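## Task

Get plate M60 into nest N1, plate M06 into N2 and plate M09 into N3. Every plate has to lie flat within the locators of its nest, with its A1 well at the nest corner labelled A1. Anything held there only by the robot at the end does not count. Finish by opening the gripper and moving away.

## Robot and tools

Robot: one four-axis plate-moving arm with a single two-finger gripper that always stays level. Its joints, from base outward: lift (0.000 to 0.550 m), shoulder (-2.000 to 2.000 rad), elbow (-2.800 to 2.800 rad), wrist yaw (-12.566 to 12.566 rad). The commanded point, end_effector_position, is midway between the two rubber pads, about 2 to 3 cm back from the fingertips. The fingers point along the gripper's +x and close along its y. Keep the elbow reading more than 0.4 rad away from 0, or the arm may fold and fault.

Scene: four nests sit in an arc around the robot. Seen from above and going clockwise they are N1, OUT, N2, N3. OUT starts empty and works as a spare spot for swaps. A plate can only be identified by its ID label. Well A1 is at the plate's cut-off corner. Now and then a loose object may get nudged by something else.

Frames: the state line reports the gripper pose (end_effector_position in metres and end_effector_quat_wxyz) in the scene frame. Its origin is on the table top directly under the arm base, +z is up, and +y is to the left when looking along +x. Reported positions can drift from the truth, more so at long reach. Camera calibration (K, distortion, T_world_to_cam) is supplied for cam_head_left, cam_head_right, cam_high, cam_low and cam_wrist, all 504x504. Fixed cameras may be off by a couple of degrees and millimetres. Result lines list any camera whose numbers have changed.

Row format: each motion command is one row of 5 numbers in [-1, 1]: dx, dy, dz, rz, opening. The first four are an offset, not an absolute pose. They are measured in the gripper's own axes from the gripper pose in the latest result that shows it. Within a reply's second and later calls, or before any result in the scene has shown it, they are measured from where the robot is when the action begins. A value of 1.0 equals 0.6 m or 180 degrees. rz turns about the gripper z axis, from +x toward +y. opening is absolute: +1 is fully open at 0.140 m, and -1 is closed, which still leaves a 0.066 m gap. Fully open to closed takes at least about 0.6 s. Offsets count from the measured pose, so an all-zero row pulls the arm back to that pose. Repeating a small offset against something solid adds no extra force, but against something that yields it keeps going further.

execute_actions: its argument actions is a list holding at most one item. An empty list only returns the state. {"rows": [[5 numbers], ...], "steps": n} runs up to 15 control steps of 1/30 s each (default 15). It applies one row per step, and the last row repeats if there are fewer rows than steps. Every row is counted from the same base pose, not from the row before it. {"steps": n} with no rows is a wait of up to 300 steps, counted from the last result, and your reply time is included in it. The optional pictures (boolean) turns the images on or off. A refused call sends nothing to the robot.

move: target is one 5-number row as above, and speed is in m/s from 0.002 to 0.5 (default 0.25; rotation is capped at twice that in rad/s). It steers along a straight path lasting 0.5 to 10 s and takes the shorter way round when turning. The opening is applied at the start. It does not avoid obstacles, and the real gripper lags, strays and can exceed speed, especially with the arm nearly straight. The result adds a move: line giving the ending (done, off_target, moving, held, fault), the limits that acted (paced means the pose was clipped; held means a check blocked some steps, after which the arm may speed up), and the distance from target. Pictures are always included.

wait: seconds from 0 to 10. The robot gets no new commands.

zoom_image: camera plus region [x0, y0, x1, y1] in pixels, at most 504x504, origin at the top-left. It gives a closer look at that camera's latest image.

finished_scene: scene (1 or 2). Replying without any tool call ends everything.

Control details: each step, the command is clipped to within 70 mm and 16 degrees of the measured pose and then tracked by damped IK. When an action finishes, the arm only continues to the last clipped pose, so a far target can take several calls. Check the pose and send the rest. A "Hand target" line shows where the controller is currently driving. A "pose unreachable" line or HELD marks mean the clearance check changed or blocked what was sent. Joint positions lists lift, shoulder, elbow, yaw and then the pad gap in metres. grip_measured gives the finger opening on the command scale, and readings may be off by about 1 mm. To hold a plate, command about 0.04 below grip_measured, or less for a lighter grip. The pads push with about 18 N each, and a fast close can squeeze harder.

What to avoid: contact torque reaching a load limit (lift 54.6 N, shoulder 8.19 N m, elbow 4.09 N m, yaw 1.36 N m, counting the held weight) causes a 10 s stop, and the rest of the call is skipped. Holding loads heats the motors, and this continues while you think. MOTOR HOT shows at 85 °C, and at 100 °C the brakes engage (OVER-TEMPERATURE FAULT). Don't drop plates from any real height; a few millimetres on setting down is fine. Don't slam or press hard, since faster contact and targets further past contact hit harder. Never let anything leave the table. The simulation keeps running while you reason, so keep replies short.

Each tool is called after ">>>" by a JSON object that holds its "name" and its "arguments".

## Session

>>> {"name": "execute_actions", "arguments": {"actions": []}}

Scene clock: 0.00 s of 12600.00 s.
end_effector_position=(+0.5119, +0.3536, +0.5114) grip_measured=+1.00 end_effector_quat_wxyz=(+0.557, +0.000, +0.000, +0.830)
Joint positions: [ 0.506  1.004  2.087 -1.131  0.14 ]
Motor temperatures (°C, as the motors report them): [21 18 17 19]
Hand target: +0.512, +0.354, +0.511; +0.557, +0.000, +0.000, +0.830
camera_calibration (this result's frames):
cam_wrist: T_world_to_cam=[[0.92575, 0.378133, 0.00132717, -0.599239], [0.226867, -0.552604, -0.801973, 0.47758], [-0.302519, 0.742727, -0.597359, 0.293154], [0, 0, 0, 1]] pos_world=[0.535083, 0.272772, 0.55892]

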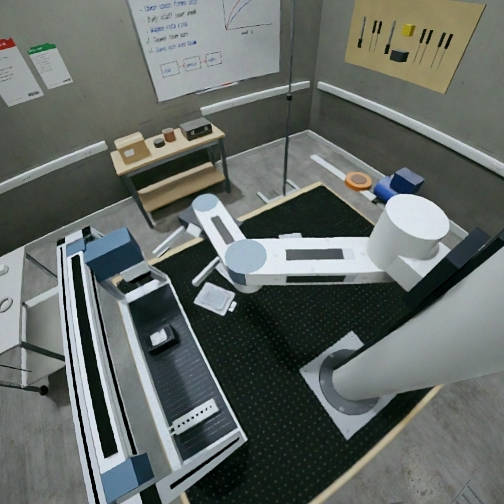

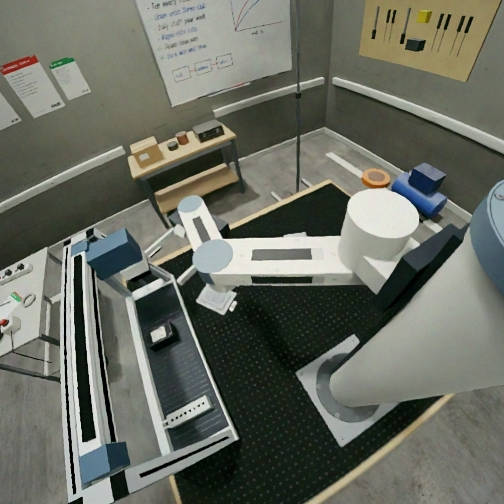

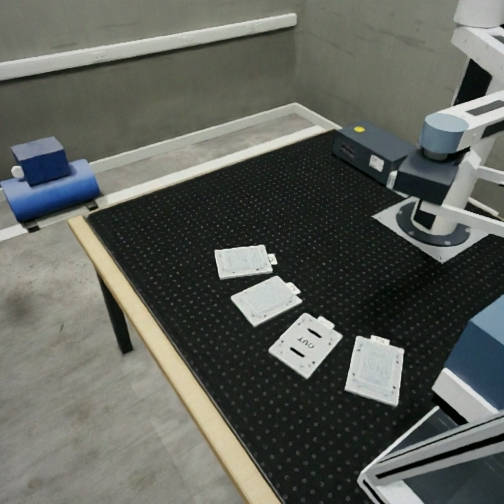

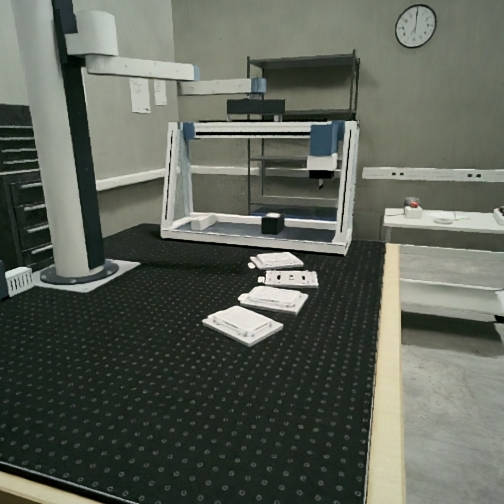

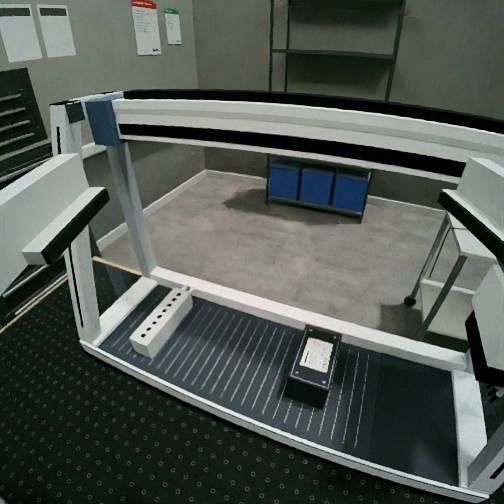

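>>> {"name": "move", "arguments": {"target": [-0.178,-0.082,-0.6525,-0.452,1], "speed": 0.4}}

>>> {"name": "zoom_image", "arguments": {"camera": "cam_wrist", "region": [100, 200, 420, 470]}}

Scene clock: 28.03 s of 12600.00 s.
end_effector_position=(+0.5979, +0.2736, +0.1199) grip_measured=+1.00 end_effector_quat_wxyz=(+0.964, +0.000, +0.000, +0.267)
Joint positions: [ 0.115  1.307  1.544 -2.311  0.14 ]
Motor temperatures (°C, as the motors report them): [21 18 17 19]
Hand target: +0.598, +0.274, +0.120; +0.964, +0.000, +0.000, +0.267
Off the commanded pose: 0.000 m, 0 deg.
After step 90, 22.80 s passed at rest.
move: done
camera_calibration (this result's frames):
cam_wrist: T_world_to_cam=[[0.513354, -0.858176, 0.00132717, -0.0631799], [-0.512094, -0.307571, -0.801973, 0.474628], [0.688642, 0.411016, -0.597359, -0.357146], [0, 0, 0, 1]] pos_world=[0.521433, 0.238555, 0.167378]

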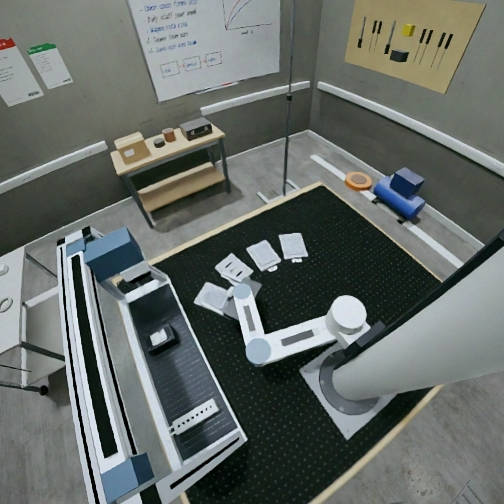

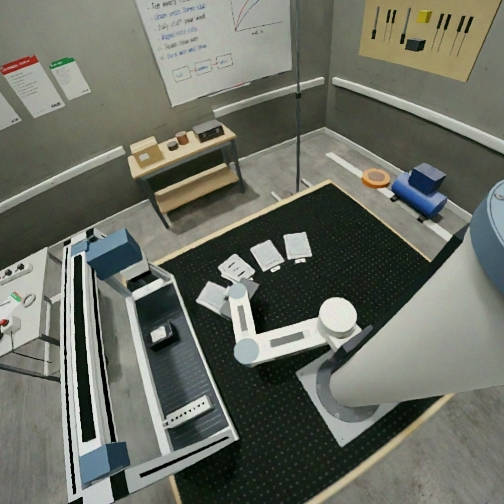

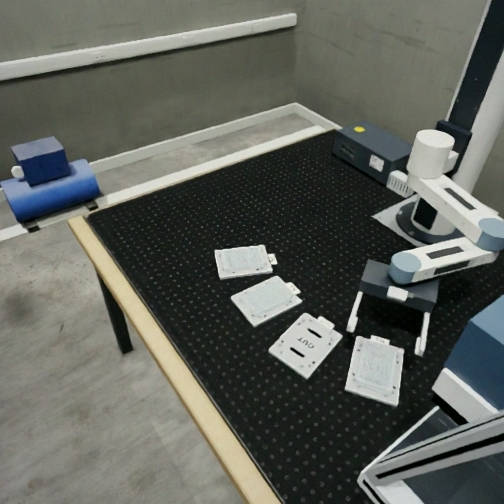

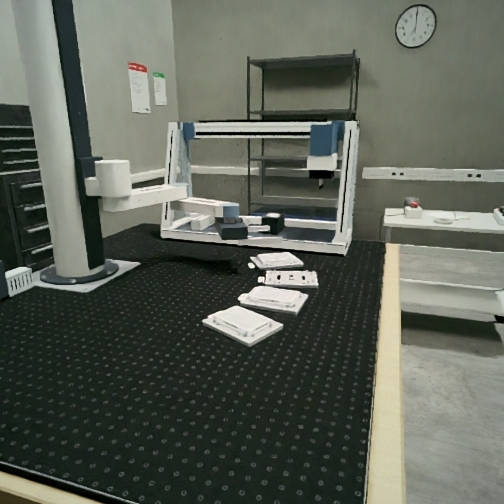

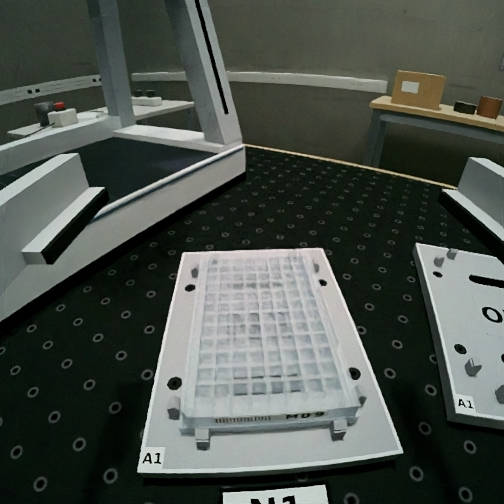

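Region (100, 200, 420, 470) of cam_wrist's 504x504 image, scaled by 1.575, with more detail than that image has; it fills the top 425 rows of this view, and the rest is white.

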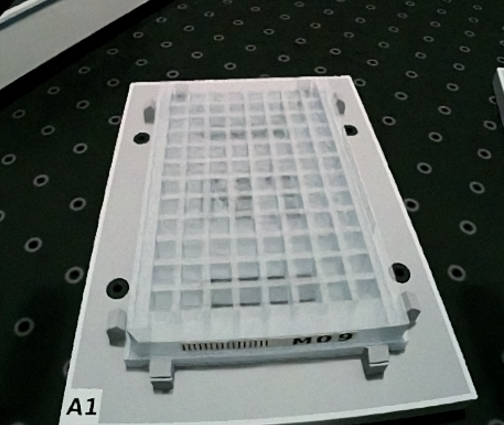

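>>> {"name": "move", "arguments": {"target": [-0.037,-0.292,0,-0.094,1], "speed": 0.4}}

>>> {"name": "zoom_image", "arguments": {"camera": "cam_wrist", "region": [100, 200, 420, 470]}}

Scene clock: 43.23 s of 12600.00 s.
end_effector_position=(+0.6689, +0.1119, +0.1199) grip_measured=+1.00 end_effector_quat_wxyz=(+0.993, +0.000, +0.000, +0.122)
Joint positions: [ 0.115  0.928  1.558 -2.241  0.14 ]
Motor temperatures (°C, as the motors report them): [21 18 17 19]
Hand target: +0.669, +0.112, +0.120; +0.992, +0.000, +0.000, +0.122
Off the commanded pose: 0.000 m, 0 deg.
After step 90, 11.27 s passed at rest.
move: done
camera_calibration (this result's frames):
cam_wrist: T_world_to_cam=[[0.241217, -0.97047, 0.00132717, -0.0439003], [-0.579464, -0.145127, -0.801973, 0.488146], [0.778483, 0.192681, -0.597359, -0.37525], [0, 0, 0, 1]] pos_world=[0.585578, 0.100543, 0.167378]

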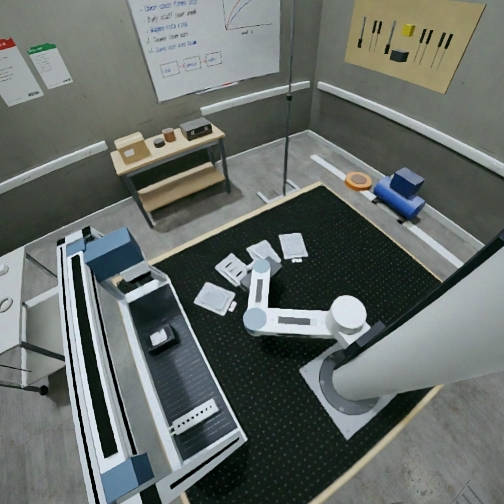

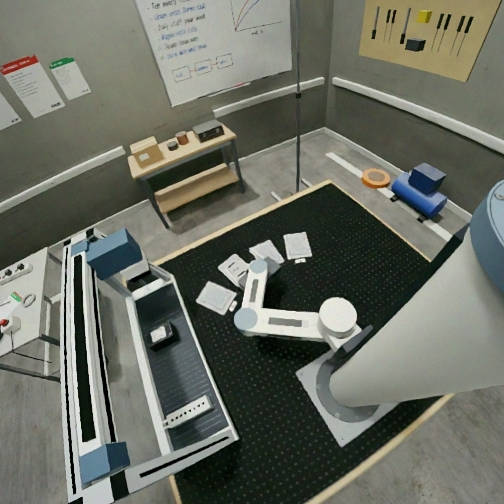

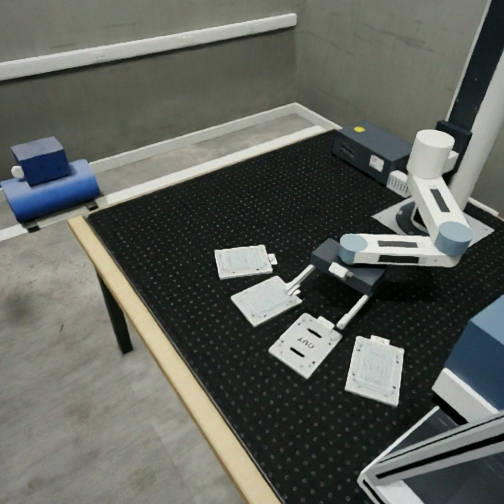

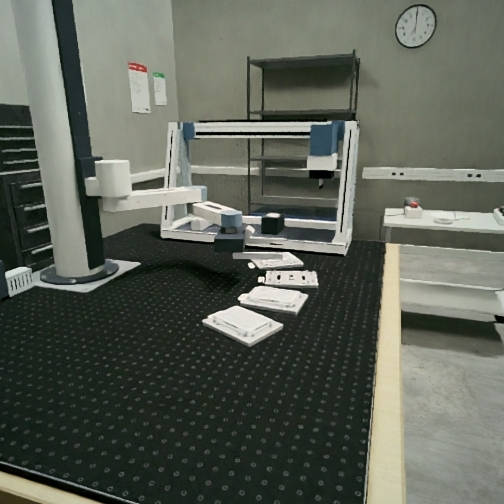

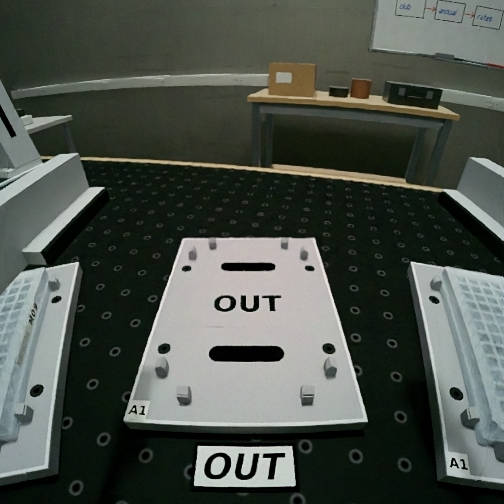

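Region (100, 200, 420, 470) of cam_wrist's 504x504 image, scaled by 1.575, with more detail than that image has; it fills the top 425 rows of this view, and the rest is white.

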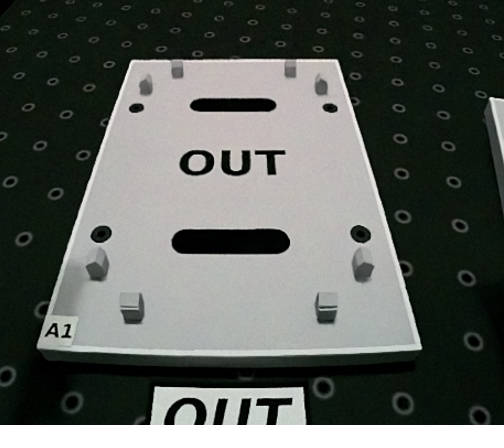

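>>> {"name": "move", "arguments": {"target": [-0.064,-0.2555,0,-0.1,1], "speed": 0.4}}

>>> {"name": "zoom_image", "arguments": {"camera": "cam_wrist", "region": [100, 200, 420, 470]}}

Scene clock: 55.93 s of 12600.00 s.
end_effector_position=(+0.6688, -0.0463, +0.1199) grip_measured=+1.00 end_effector_quat_wxyz=(+0.999, +0.000, +0.000, -0.035)
Joint positions: [ 0.115  0.635  1.502 -2.206  0.14 ]
Motor temperatures (°C, as the motors report them): [21 18 17 19]
Hand target: +0.669, -0.046, +0.120; +0.999, +0.000, +0.000, -0.035
Off the commanded pose: 0.000 m, 0 deg.
After step 90, 8.87 s passed at rest.
move: done
camera_calibration (this result's frames):
cam_wrist: T_world_to_cam=[[-0.0707073, -0.997496, 0.00132717, 0.0100002], [-0.59594, 0.041176, -0.801973, 0.484741], [0.79991, -0.0574962, -0.597359, -0.370561], [0, 0, 0, 1]] pos_world=[0.585999, -0.0312904, 0.167377]

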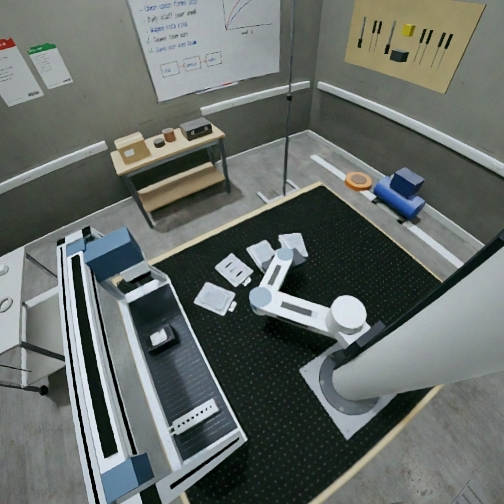

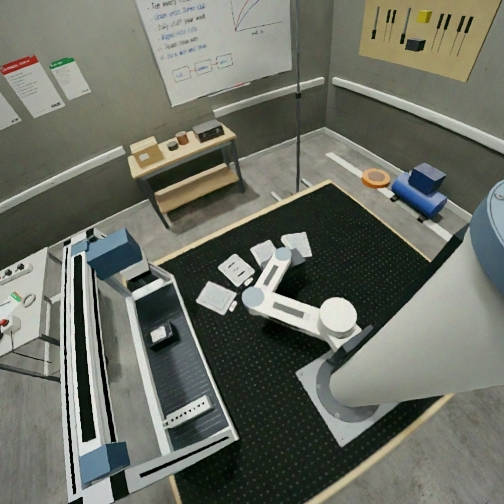

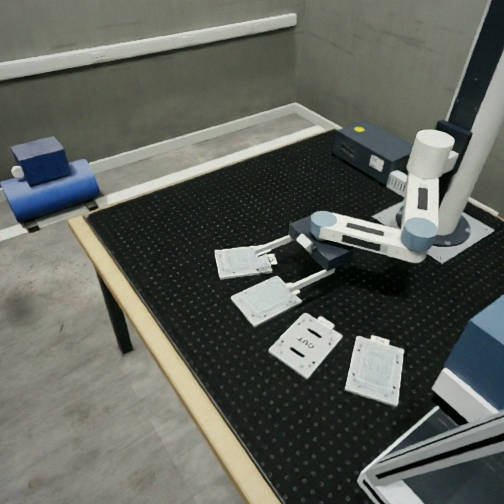

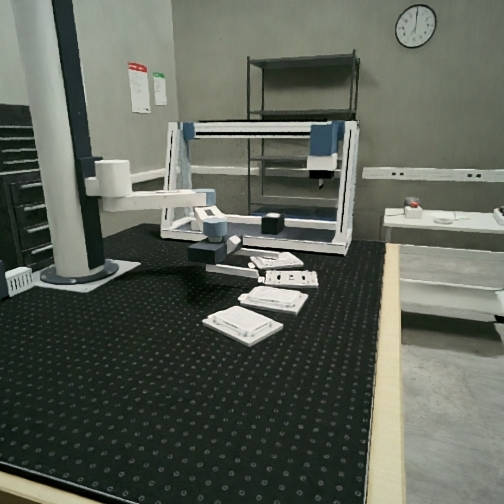

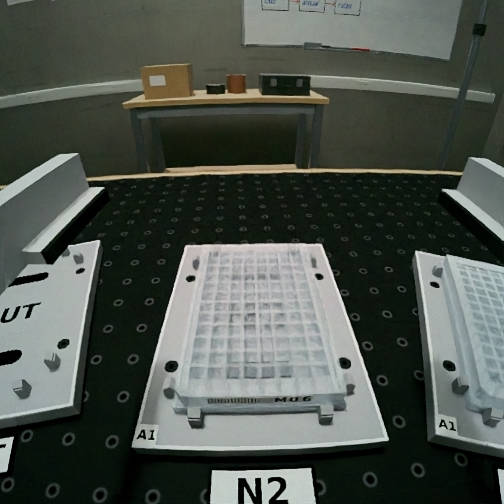

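Region (100, 200, 420, 470) of cam_wrist's 504x504 image, scaled by 1.575, with more detail than that image has; it fills the top 425 rows of this view, and the rest is white.

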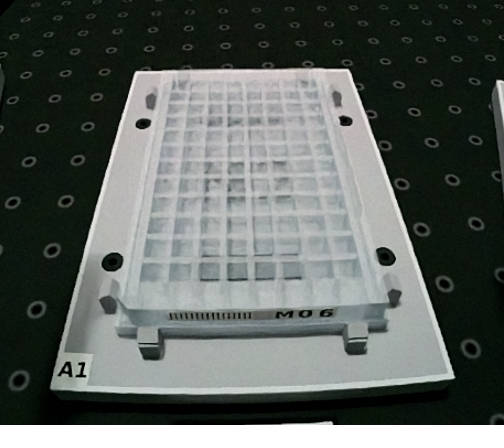

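>>> {"name": "zoom_image", "arguments": {"camera": "cam_wrist", "region": [130, 340, 390, 460]}}

>>> {"name": "move", "arguments": {"target": [-0.075,-0.273,0,-0.105,1], "speed": 0.4}}

>>> {"name": "zoom_image", "arguments": {"camera": "cam_wrist", "region": [100, 200, 420, 470]}}

Region (130, 340, 390, 460) of cam_wrist's 504x504 image, scaled by 1.938, with more detail than that image has; it fills the top 233 rows of this view, and the rest is white.

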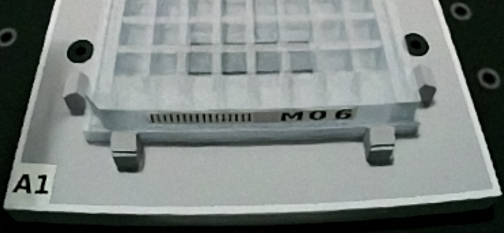

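Scene clock: 62.50 s of 12600.00 s.
end_effector_position=(+0.6124, -0.2067, +0.1199) grip_measured=+1.00 end_effector_quat_wxyz=(+0.980, +0.000, +0.000, -0.198)
Joint positions: [ 0.115  0.305  1.439 -2.143  0.14 ]
Motor temperatures (°C, as the motors report them): [21 18 17 19]
Hand target: +0.612, -0.207, +0.120; +0.980, +0.000, +0.000, -0.198
Off the commanded pose: 0.000 m, 0 deg.
After step 90, 2.67 s passed at rest.
move: done
camera_calibration (this result's frames):
cam_wrist: T_world_to_cam=[[-0.390174, -0.92074, 0.00132717, 0.0575658], [-0.550429, 0.232094, -0.801973, 0.469331], [0.738101, -0.313639, -0.597359, -0.349768], [0, 0, 0, 1]] pos_world=[0.538958, -0.165627, 0.167377]

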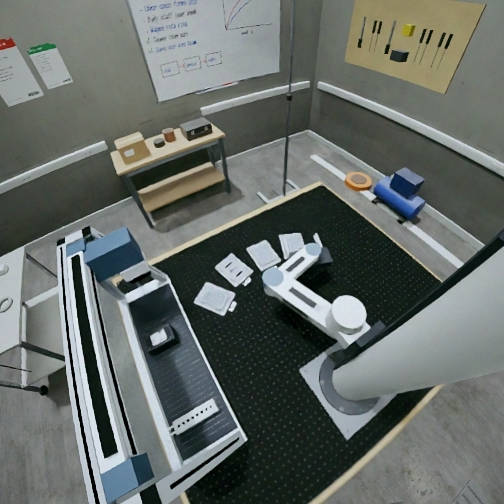

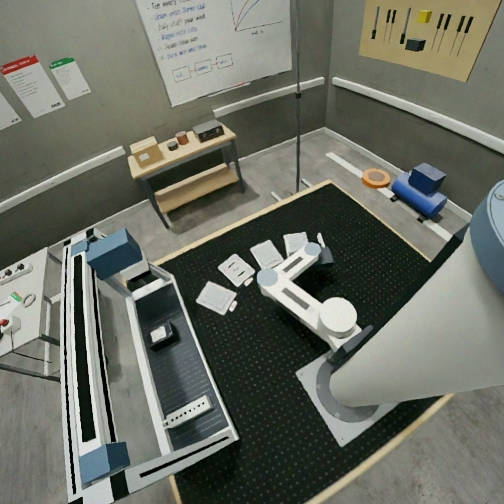

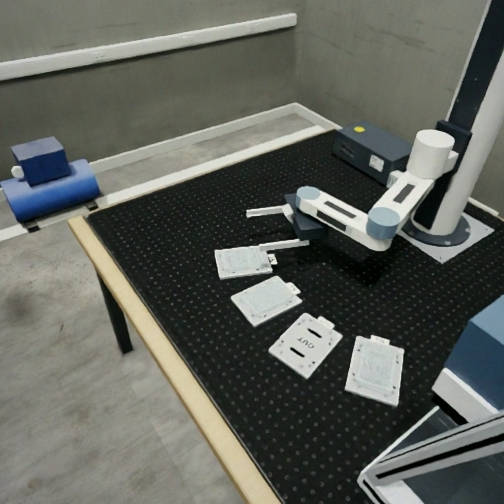

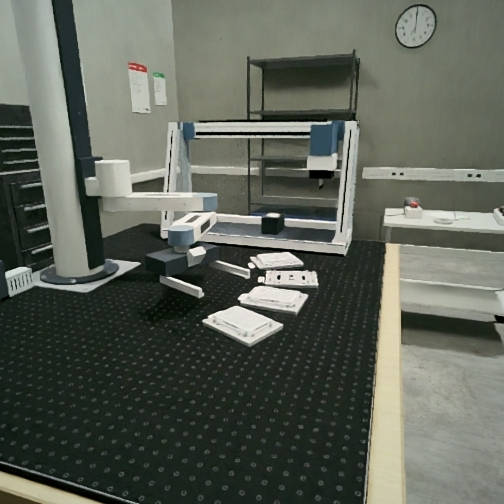

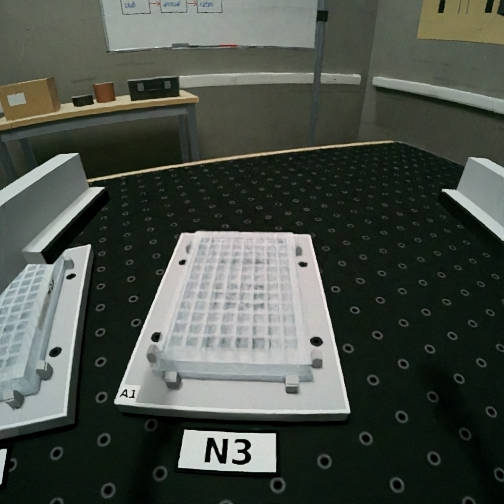

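Region (100, 200, 420, 470) of cam_wrist's 504x504 image, scaled by 1.575, with more detail than that image has; it fills the top 425 rows of this view, and the rest is white.

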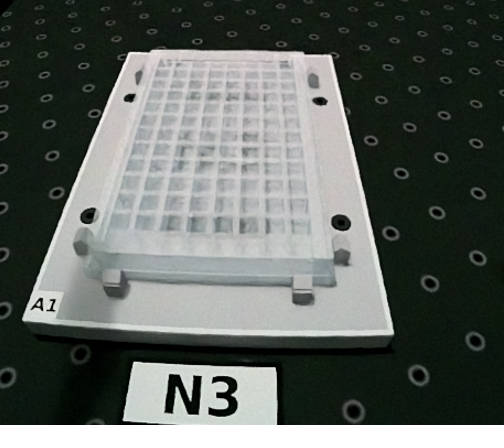

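>>> {"name": "move", "arguments": {"target": [0.108,0.0325,-0.08,-0.0075,0], "speed": 0.3}}

>>> {"name": "move", "arguments": {"target": [0,0,-0.07,0,-0.3], "speed": 0.12}}

>>> {"name": "execute_actions", "arguments": {"actions": [{"rows":[[0,0,0,0,-0.38],[0,0,0,0,-0.38],[0,0,0,0,-0.38],[0,0,0,0,-0.44],[0,0,0,0,-0.44],[0,0,0,0,-0.44],[0,0,0,0,-0.51]],"steps":15}]}}

Scene clock: 85.63 s of 12600.00 s.
end_effector_position=(+0.6797, -0.2138, +0.0718) grip_measured=+0.00 end_effector_quat_wxyz=(+0.978, +0.000, +0.000, -0.210)
Joint positions: [ 0.067  0.216  1.801 -2.439  0.103]
Motor temperatures (°C, as the motors report them): [21 18 17 19]
Hand target: +0.680, -0.214, +0.072; +0.978, +0.000, +0.000, -0.210
Off the commanded pose: 0.000 m, 0 deg.
After step 90, 19.37 s passed at rest.
move: done
camera_calibration (this result's frames):
cam_wrist: T_world_to_cam=[[-0.411293, -0.911502, 0.00132717, 0.0936329], [-0.544933, 0.24472, -0.801973, 0.468507], [0.730675, -0.330569, -0.597359, -0.429006], [0, 0, 0, 1]] pos_world=[0.60728, -0.171122, 0.119335]

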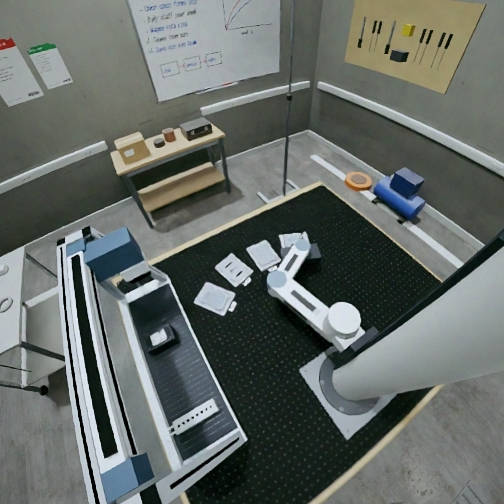

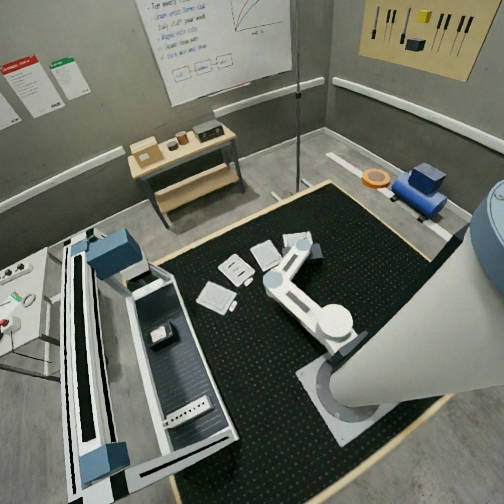

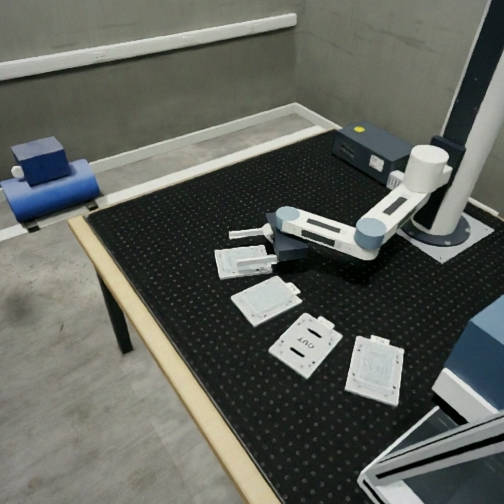

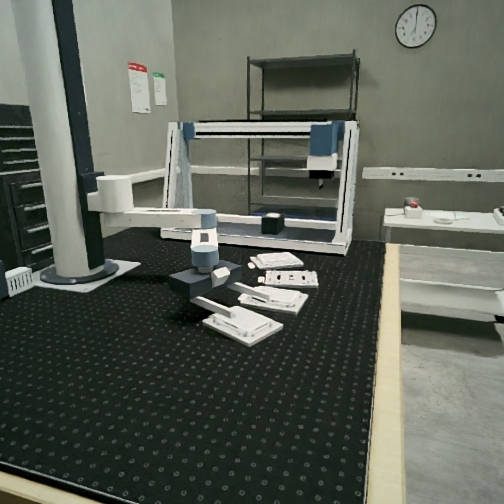

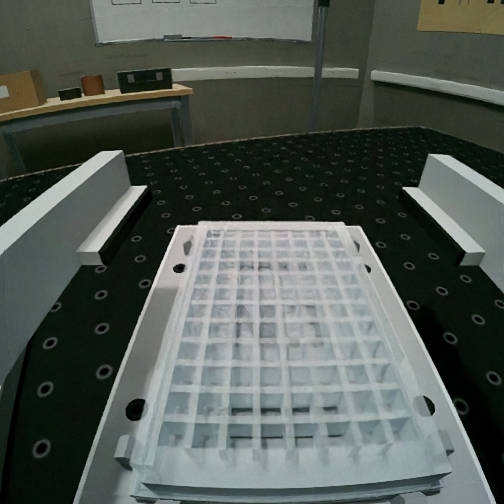

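Scene clock: 86.37 s of 12600.00 s.
end_effector_position=(+0.6797, -0.2138, +0.0298) grip_measured=-0.30 end_effector_quat_wxyz=(+0.978, +0.000, +0.000, -0.210)
Joint positions: [ 0.025  0.216  1.801 -2.439  0.092]
Motor temperatures (°C, as the motors report them): [21 18 17 19]
Hand target: +0.680, -0.214, +0.030; +0.978, +0.000, +0.000, -0.210
Off the commanded pose: 0.000 m, 0 deg.
move: done
camera_calibration (this result's frames):
cam_wrist: T_world_to_cam=[[-0.411328, -0.911487, 0.00132717, 0.0937041], [-0.544924, 0.244741, -0.801973, 0.434786], [0.730663, -0.330597, -0.597359, -0.454113], [0, 0, 0, 1]] pos_world=[0.607272, -0.171128, 0.0772938]

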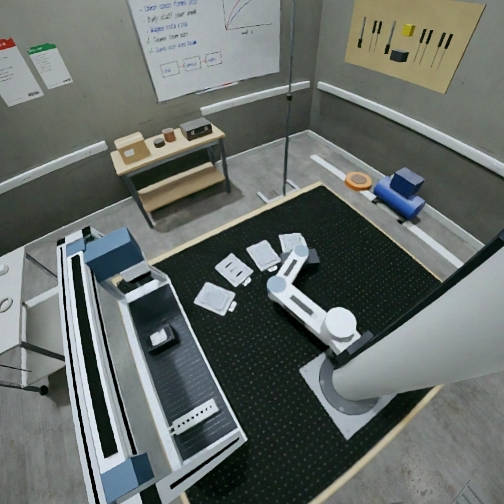

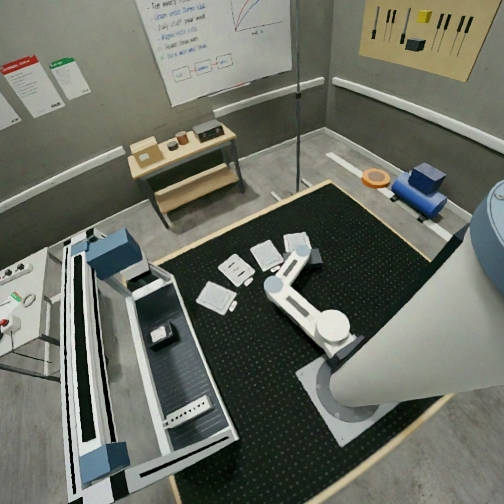

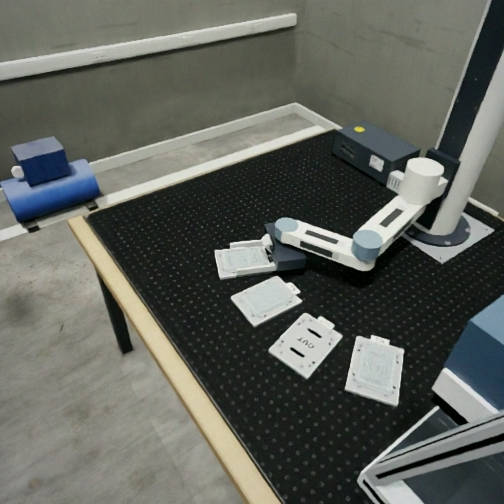

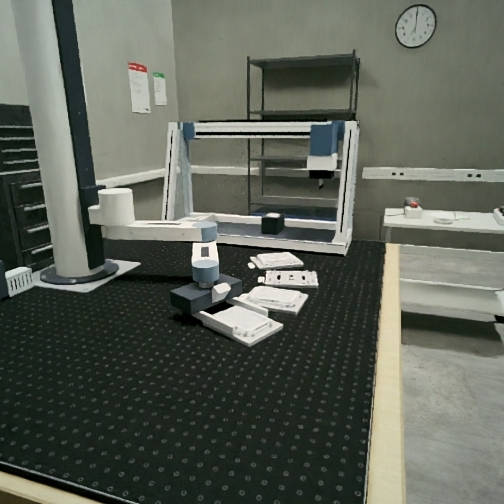

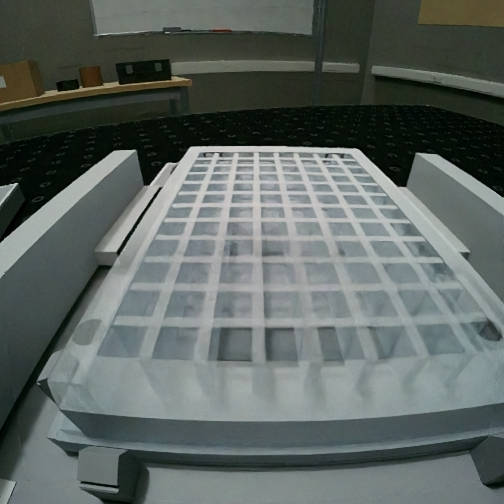

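Scene clock: 86.87 s of 12600.00 s.
end_effector_position=(+0.6796, -0.2140, +0.0298) grip_measured=-0.46 end_effector_quat_wxyz=(+0.978, +0.000, +0.000, -0.210)
Joint positions: [ 0.025  0.216  1.8   -2.44   0.086]
Motor temperatures (°C, as the motors report them): [21 18 17 19]
Hand target: +0.680, -0.214, +0.030; +0.978, +0.000, +0.000, -0.210
Off the commanded pose: 0.000 m, 0 deg.
Steps of this call (steps 1 to 15: all 15 steps of this action). Readings (end_effector_position):
1: (+0.6797, -0.2138, +0.0298)
2: (+0.6797, -0.2138, +0.0298)
4: (+0.6797, -0.2138, +0.0298)
8: (+0.6796, -0.2141, +0.0298)
15: the state above
camera_calibration (this result's frames):
cam_wrist: T_world_to_cam=[[-0.412136, -0.911122, 0.00132717, 0.0940884], [-0.544706, 0.245224, -0.801973, 0.434721], [0.730369, -0.331244, -0.597359, -0.454025], [0, 0, 0, 1]] pos_world=[0.607178, -0.171271, 0.0772939]

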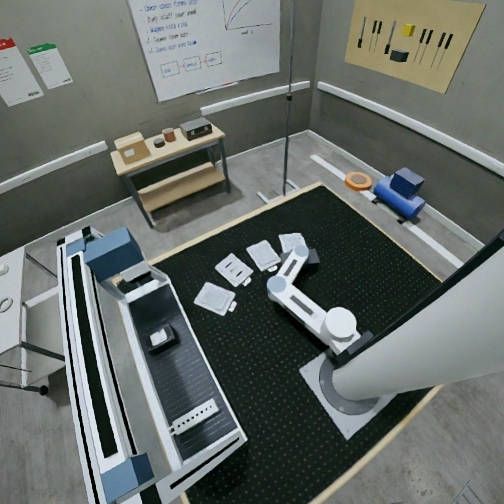

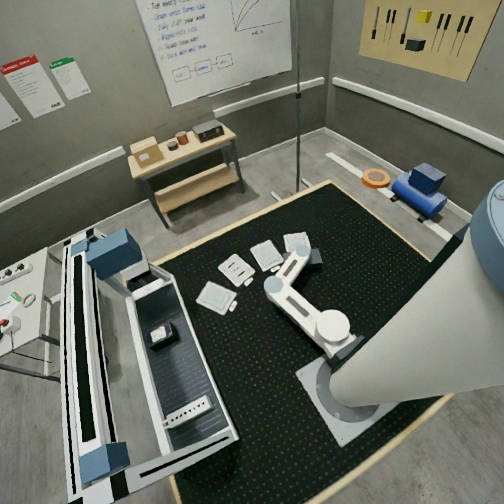

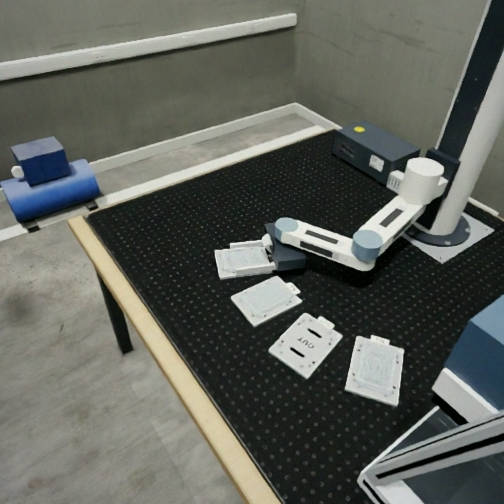

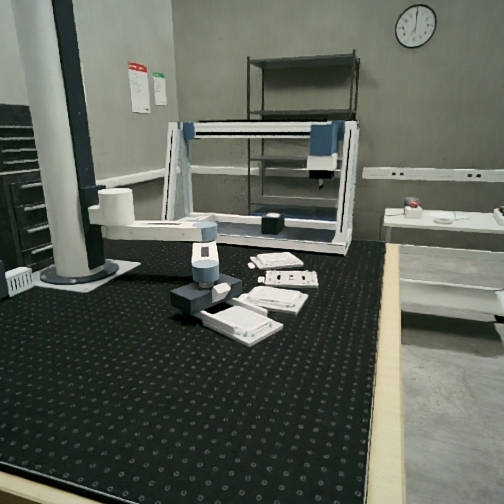

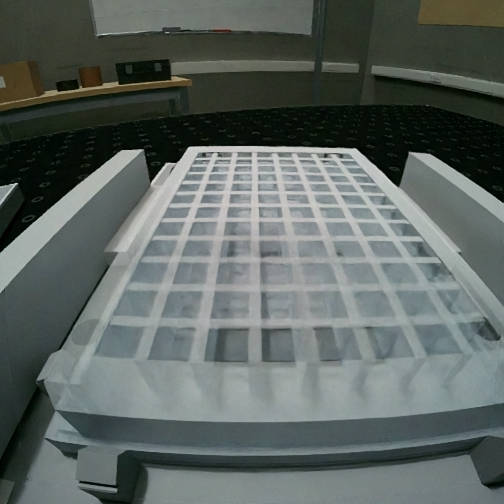

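>>> {"name": "move", "arguments": {"target": [0,0,0.07,0,-0.51], "speed": 0.15}}

>>> {"name": "move", "arguments": {"target": [-0.1778,0.5653,0,0.2144,-0.51], "speed": 0.3}}

>>> {"name": "move", "arguments": {"target": [0,0,-0.05,0,-0.51], "speed": 0.1}}

Scene clock: 92.80 s of 12600.00 s.
end_effector_position=(+0.6796, -0.2140, +0.0718) grip_measured=-0.46 end_effector_quat_wxyz=(+0.978, +0.000, +0.000, -0.210)
Joint positions: [ 0.067  0.216  1.8   -2.44   0.086]
Motor temperatures (°C, as the motors report them): [21 18 17 19]
Hand target: +0.680, -0.214, +0.072; +0.978, +0.000, +0.000, -0.210
Off the commanded pose: 0.000 m, 0 deg.
After step 90, 2.20 s passed at rest.
move: done
camera_calibration (this result's frames):
cam_wrist: T_world_to_cam=[[-0.412112, -0.911132, 0.00132717, 0.09402], [-0.544713, 0.24521, -0.801973, 0.468432], [0.730378, -0.331226, -0.597359, -0.428925], [0, 0, 0, 1]] pos_world=[0.607185, -0.17127, 0.119323]

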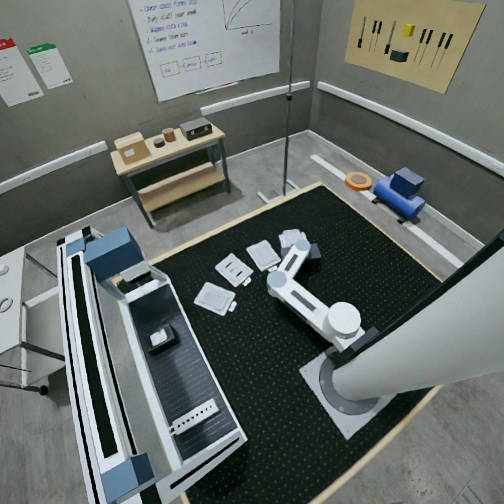

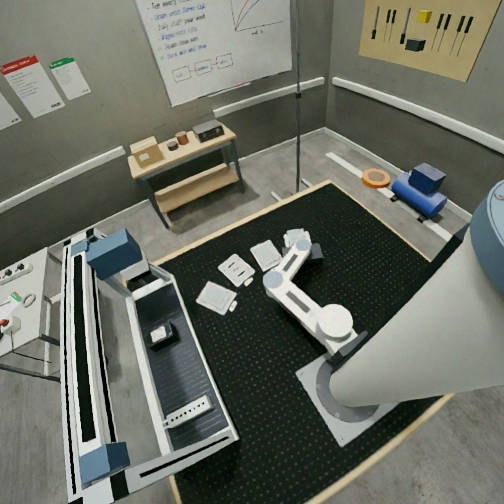

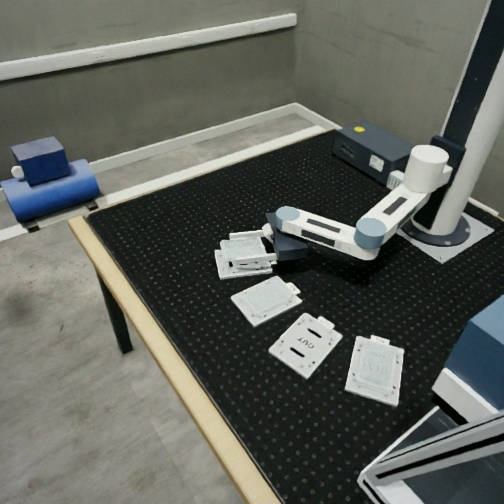

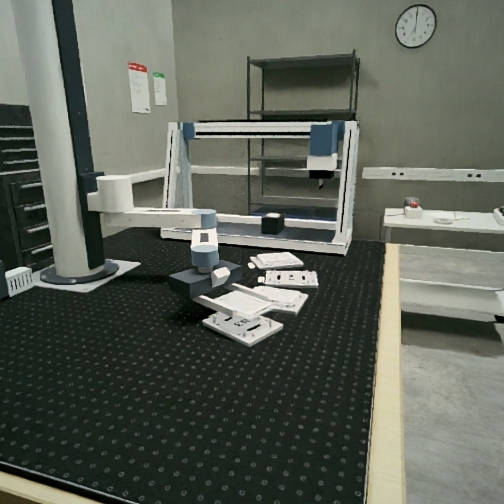

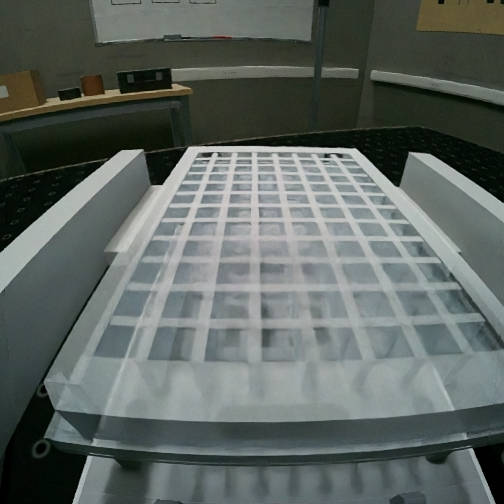

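Scene clock: 94.37 s of 12600.00 s.
end_effector_position=(+0.7218, +0.1392, +0.0718) grip_measured=-0.46 end_effector_quat_wxyz=(+0.992, +0.000, +0.000, +0.125)
Joint positions: [ 0.067  0.813  1.904 -2.466  0.086]
Motor temperatures (°C, as the motors report them): [21 18 17 19]
Hand target: +0.722, +0.139, +0.072; +0.992, +0.000, +0.000, +0.125
Off the commanded pose: 0.000 m, 0 deg.
move: done
camera_calibration (this result's frames):
cam_wrist: T_world_to_cam=[[0.246859, -0.96905, 0.00132717, -0.0343354], [-0.578609, -0.148495, -0.801973, 0.484064], [0.777349, 0.197207, -0.597359, -0.450199], [0, 0, 0, 1]] pos_world=[0.638522, 0.127391, 0.119321]

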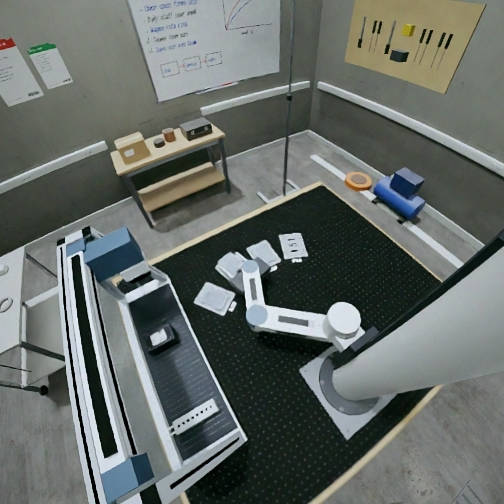

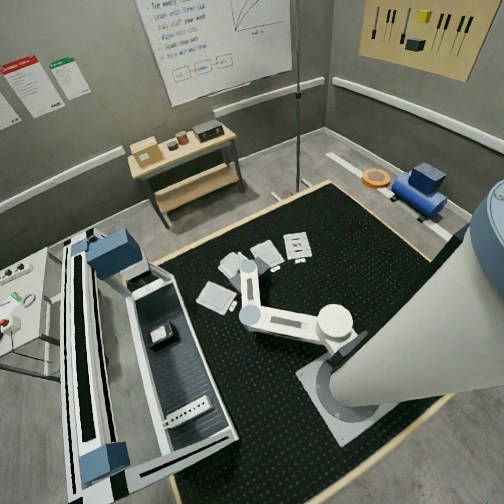

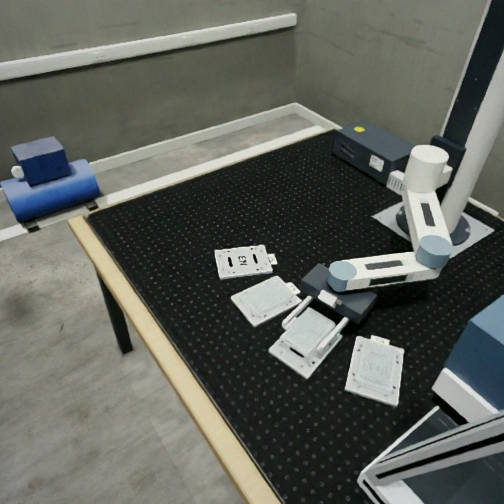

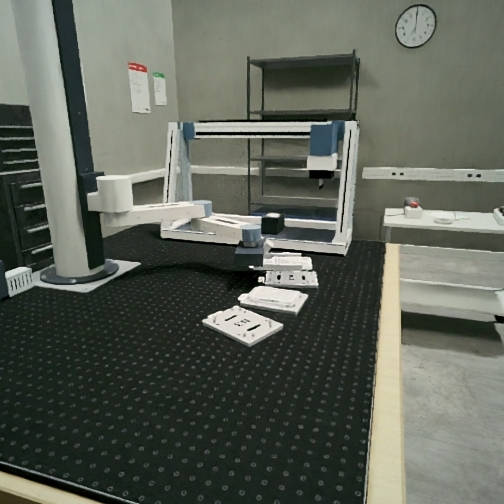

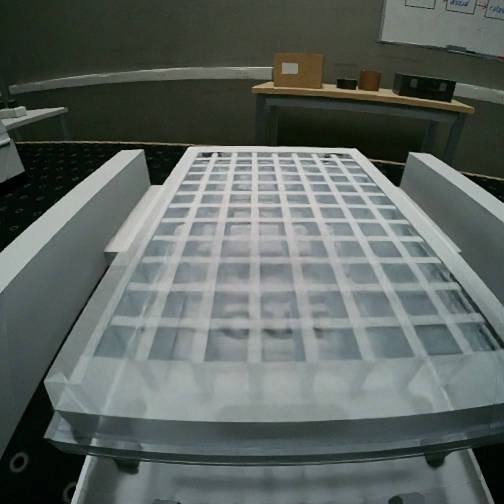

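Scene clock: 95.07 s of 12600.00 s.
end_effector_position=(+0.7218, +0.1392, +0.0418) grip_measured=-0.46 end_effector_quat_wxyz=(+0.992, +0.000, +0.000, +0.125)
Joint positions: [ 0.037  0.813  1.904 -2.466  0.086]
Motor temperatures (°C, as the motors report them): [21 18 17 19]
Hand target: +0.722, +0.139, +0.042; +0.992, +0.000, +0.000, +0.125
Off the commanded pose: 0.000 m, 0 deg.
move: done
camera_calibration (this result's frames):
cam_wrist: T_world_to_cam=[[0.246845, -0.969054, 0.00132717, -0.0342865], [-0.578612, -0.148487, -0.801973, 0.45996], [0.777352, 0.197195, -0.597359, -0.46815], [0, 0, 0, 1]] pos_world=[0.638519, 0.127389, 0.0892668]

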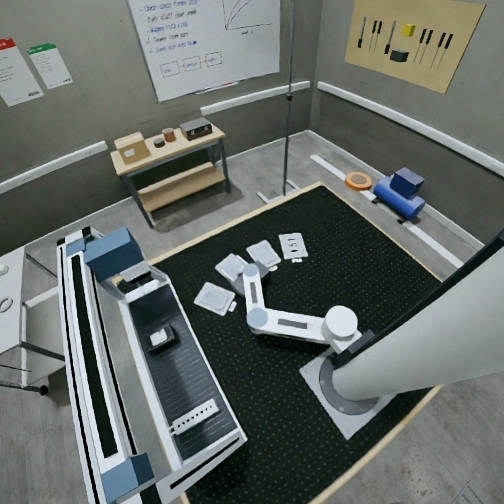

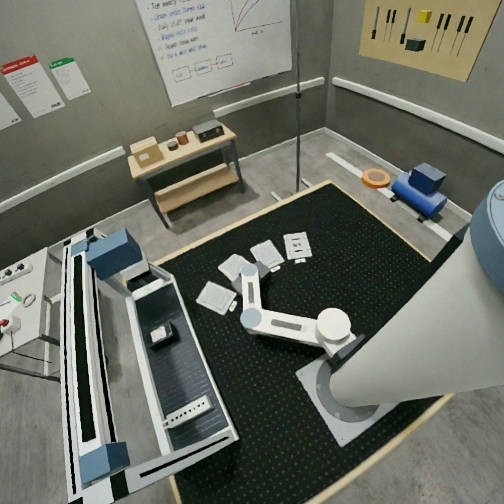

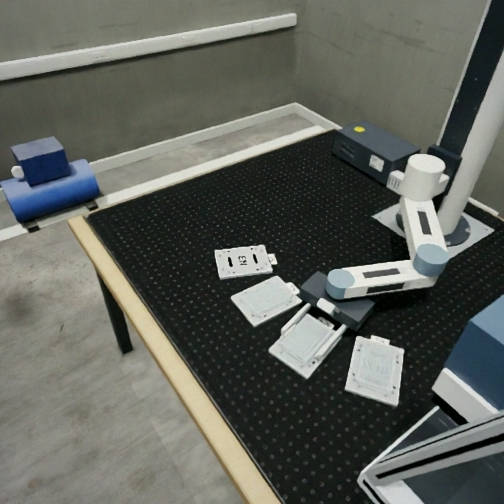

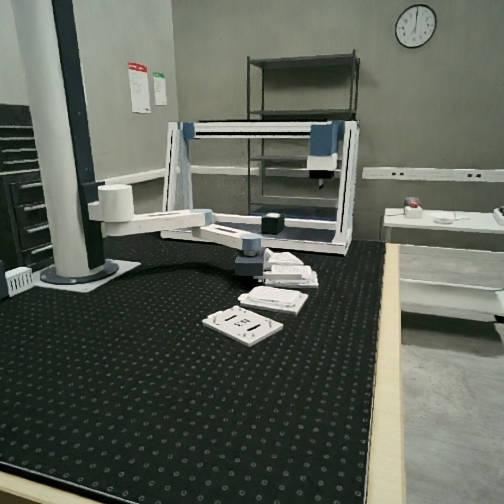

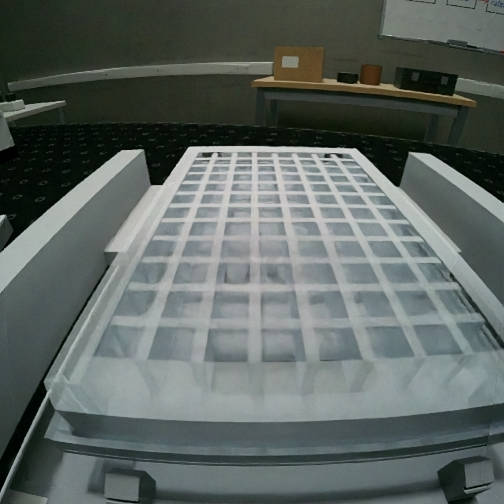

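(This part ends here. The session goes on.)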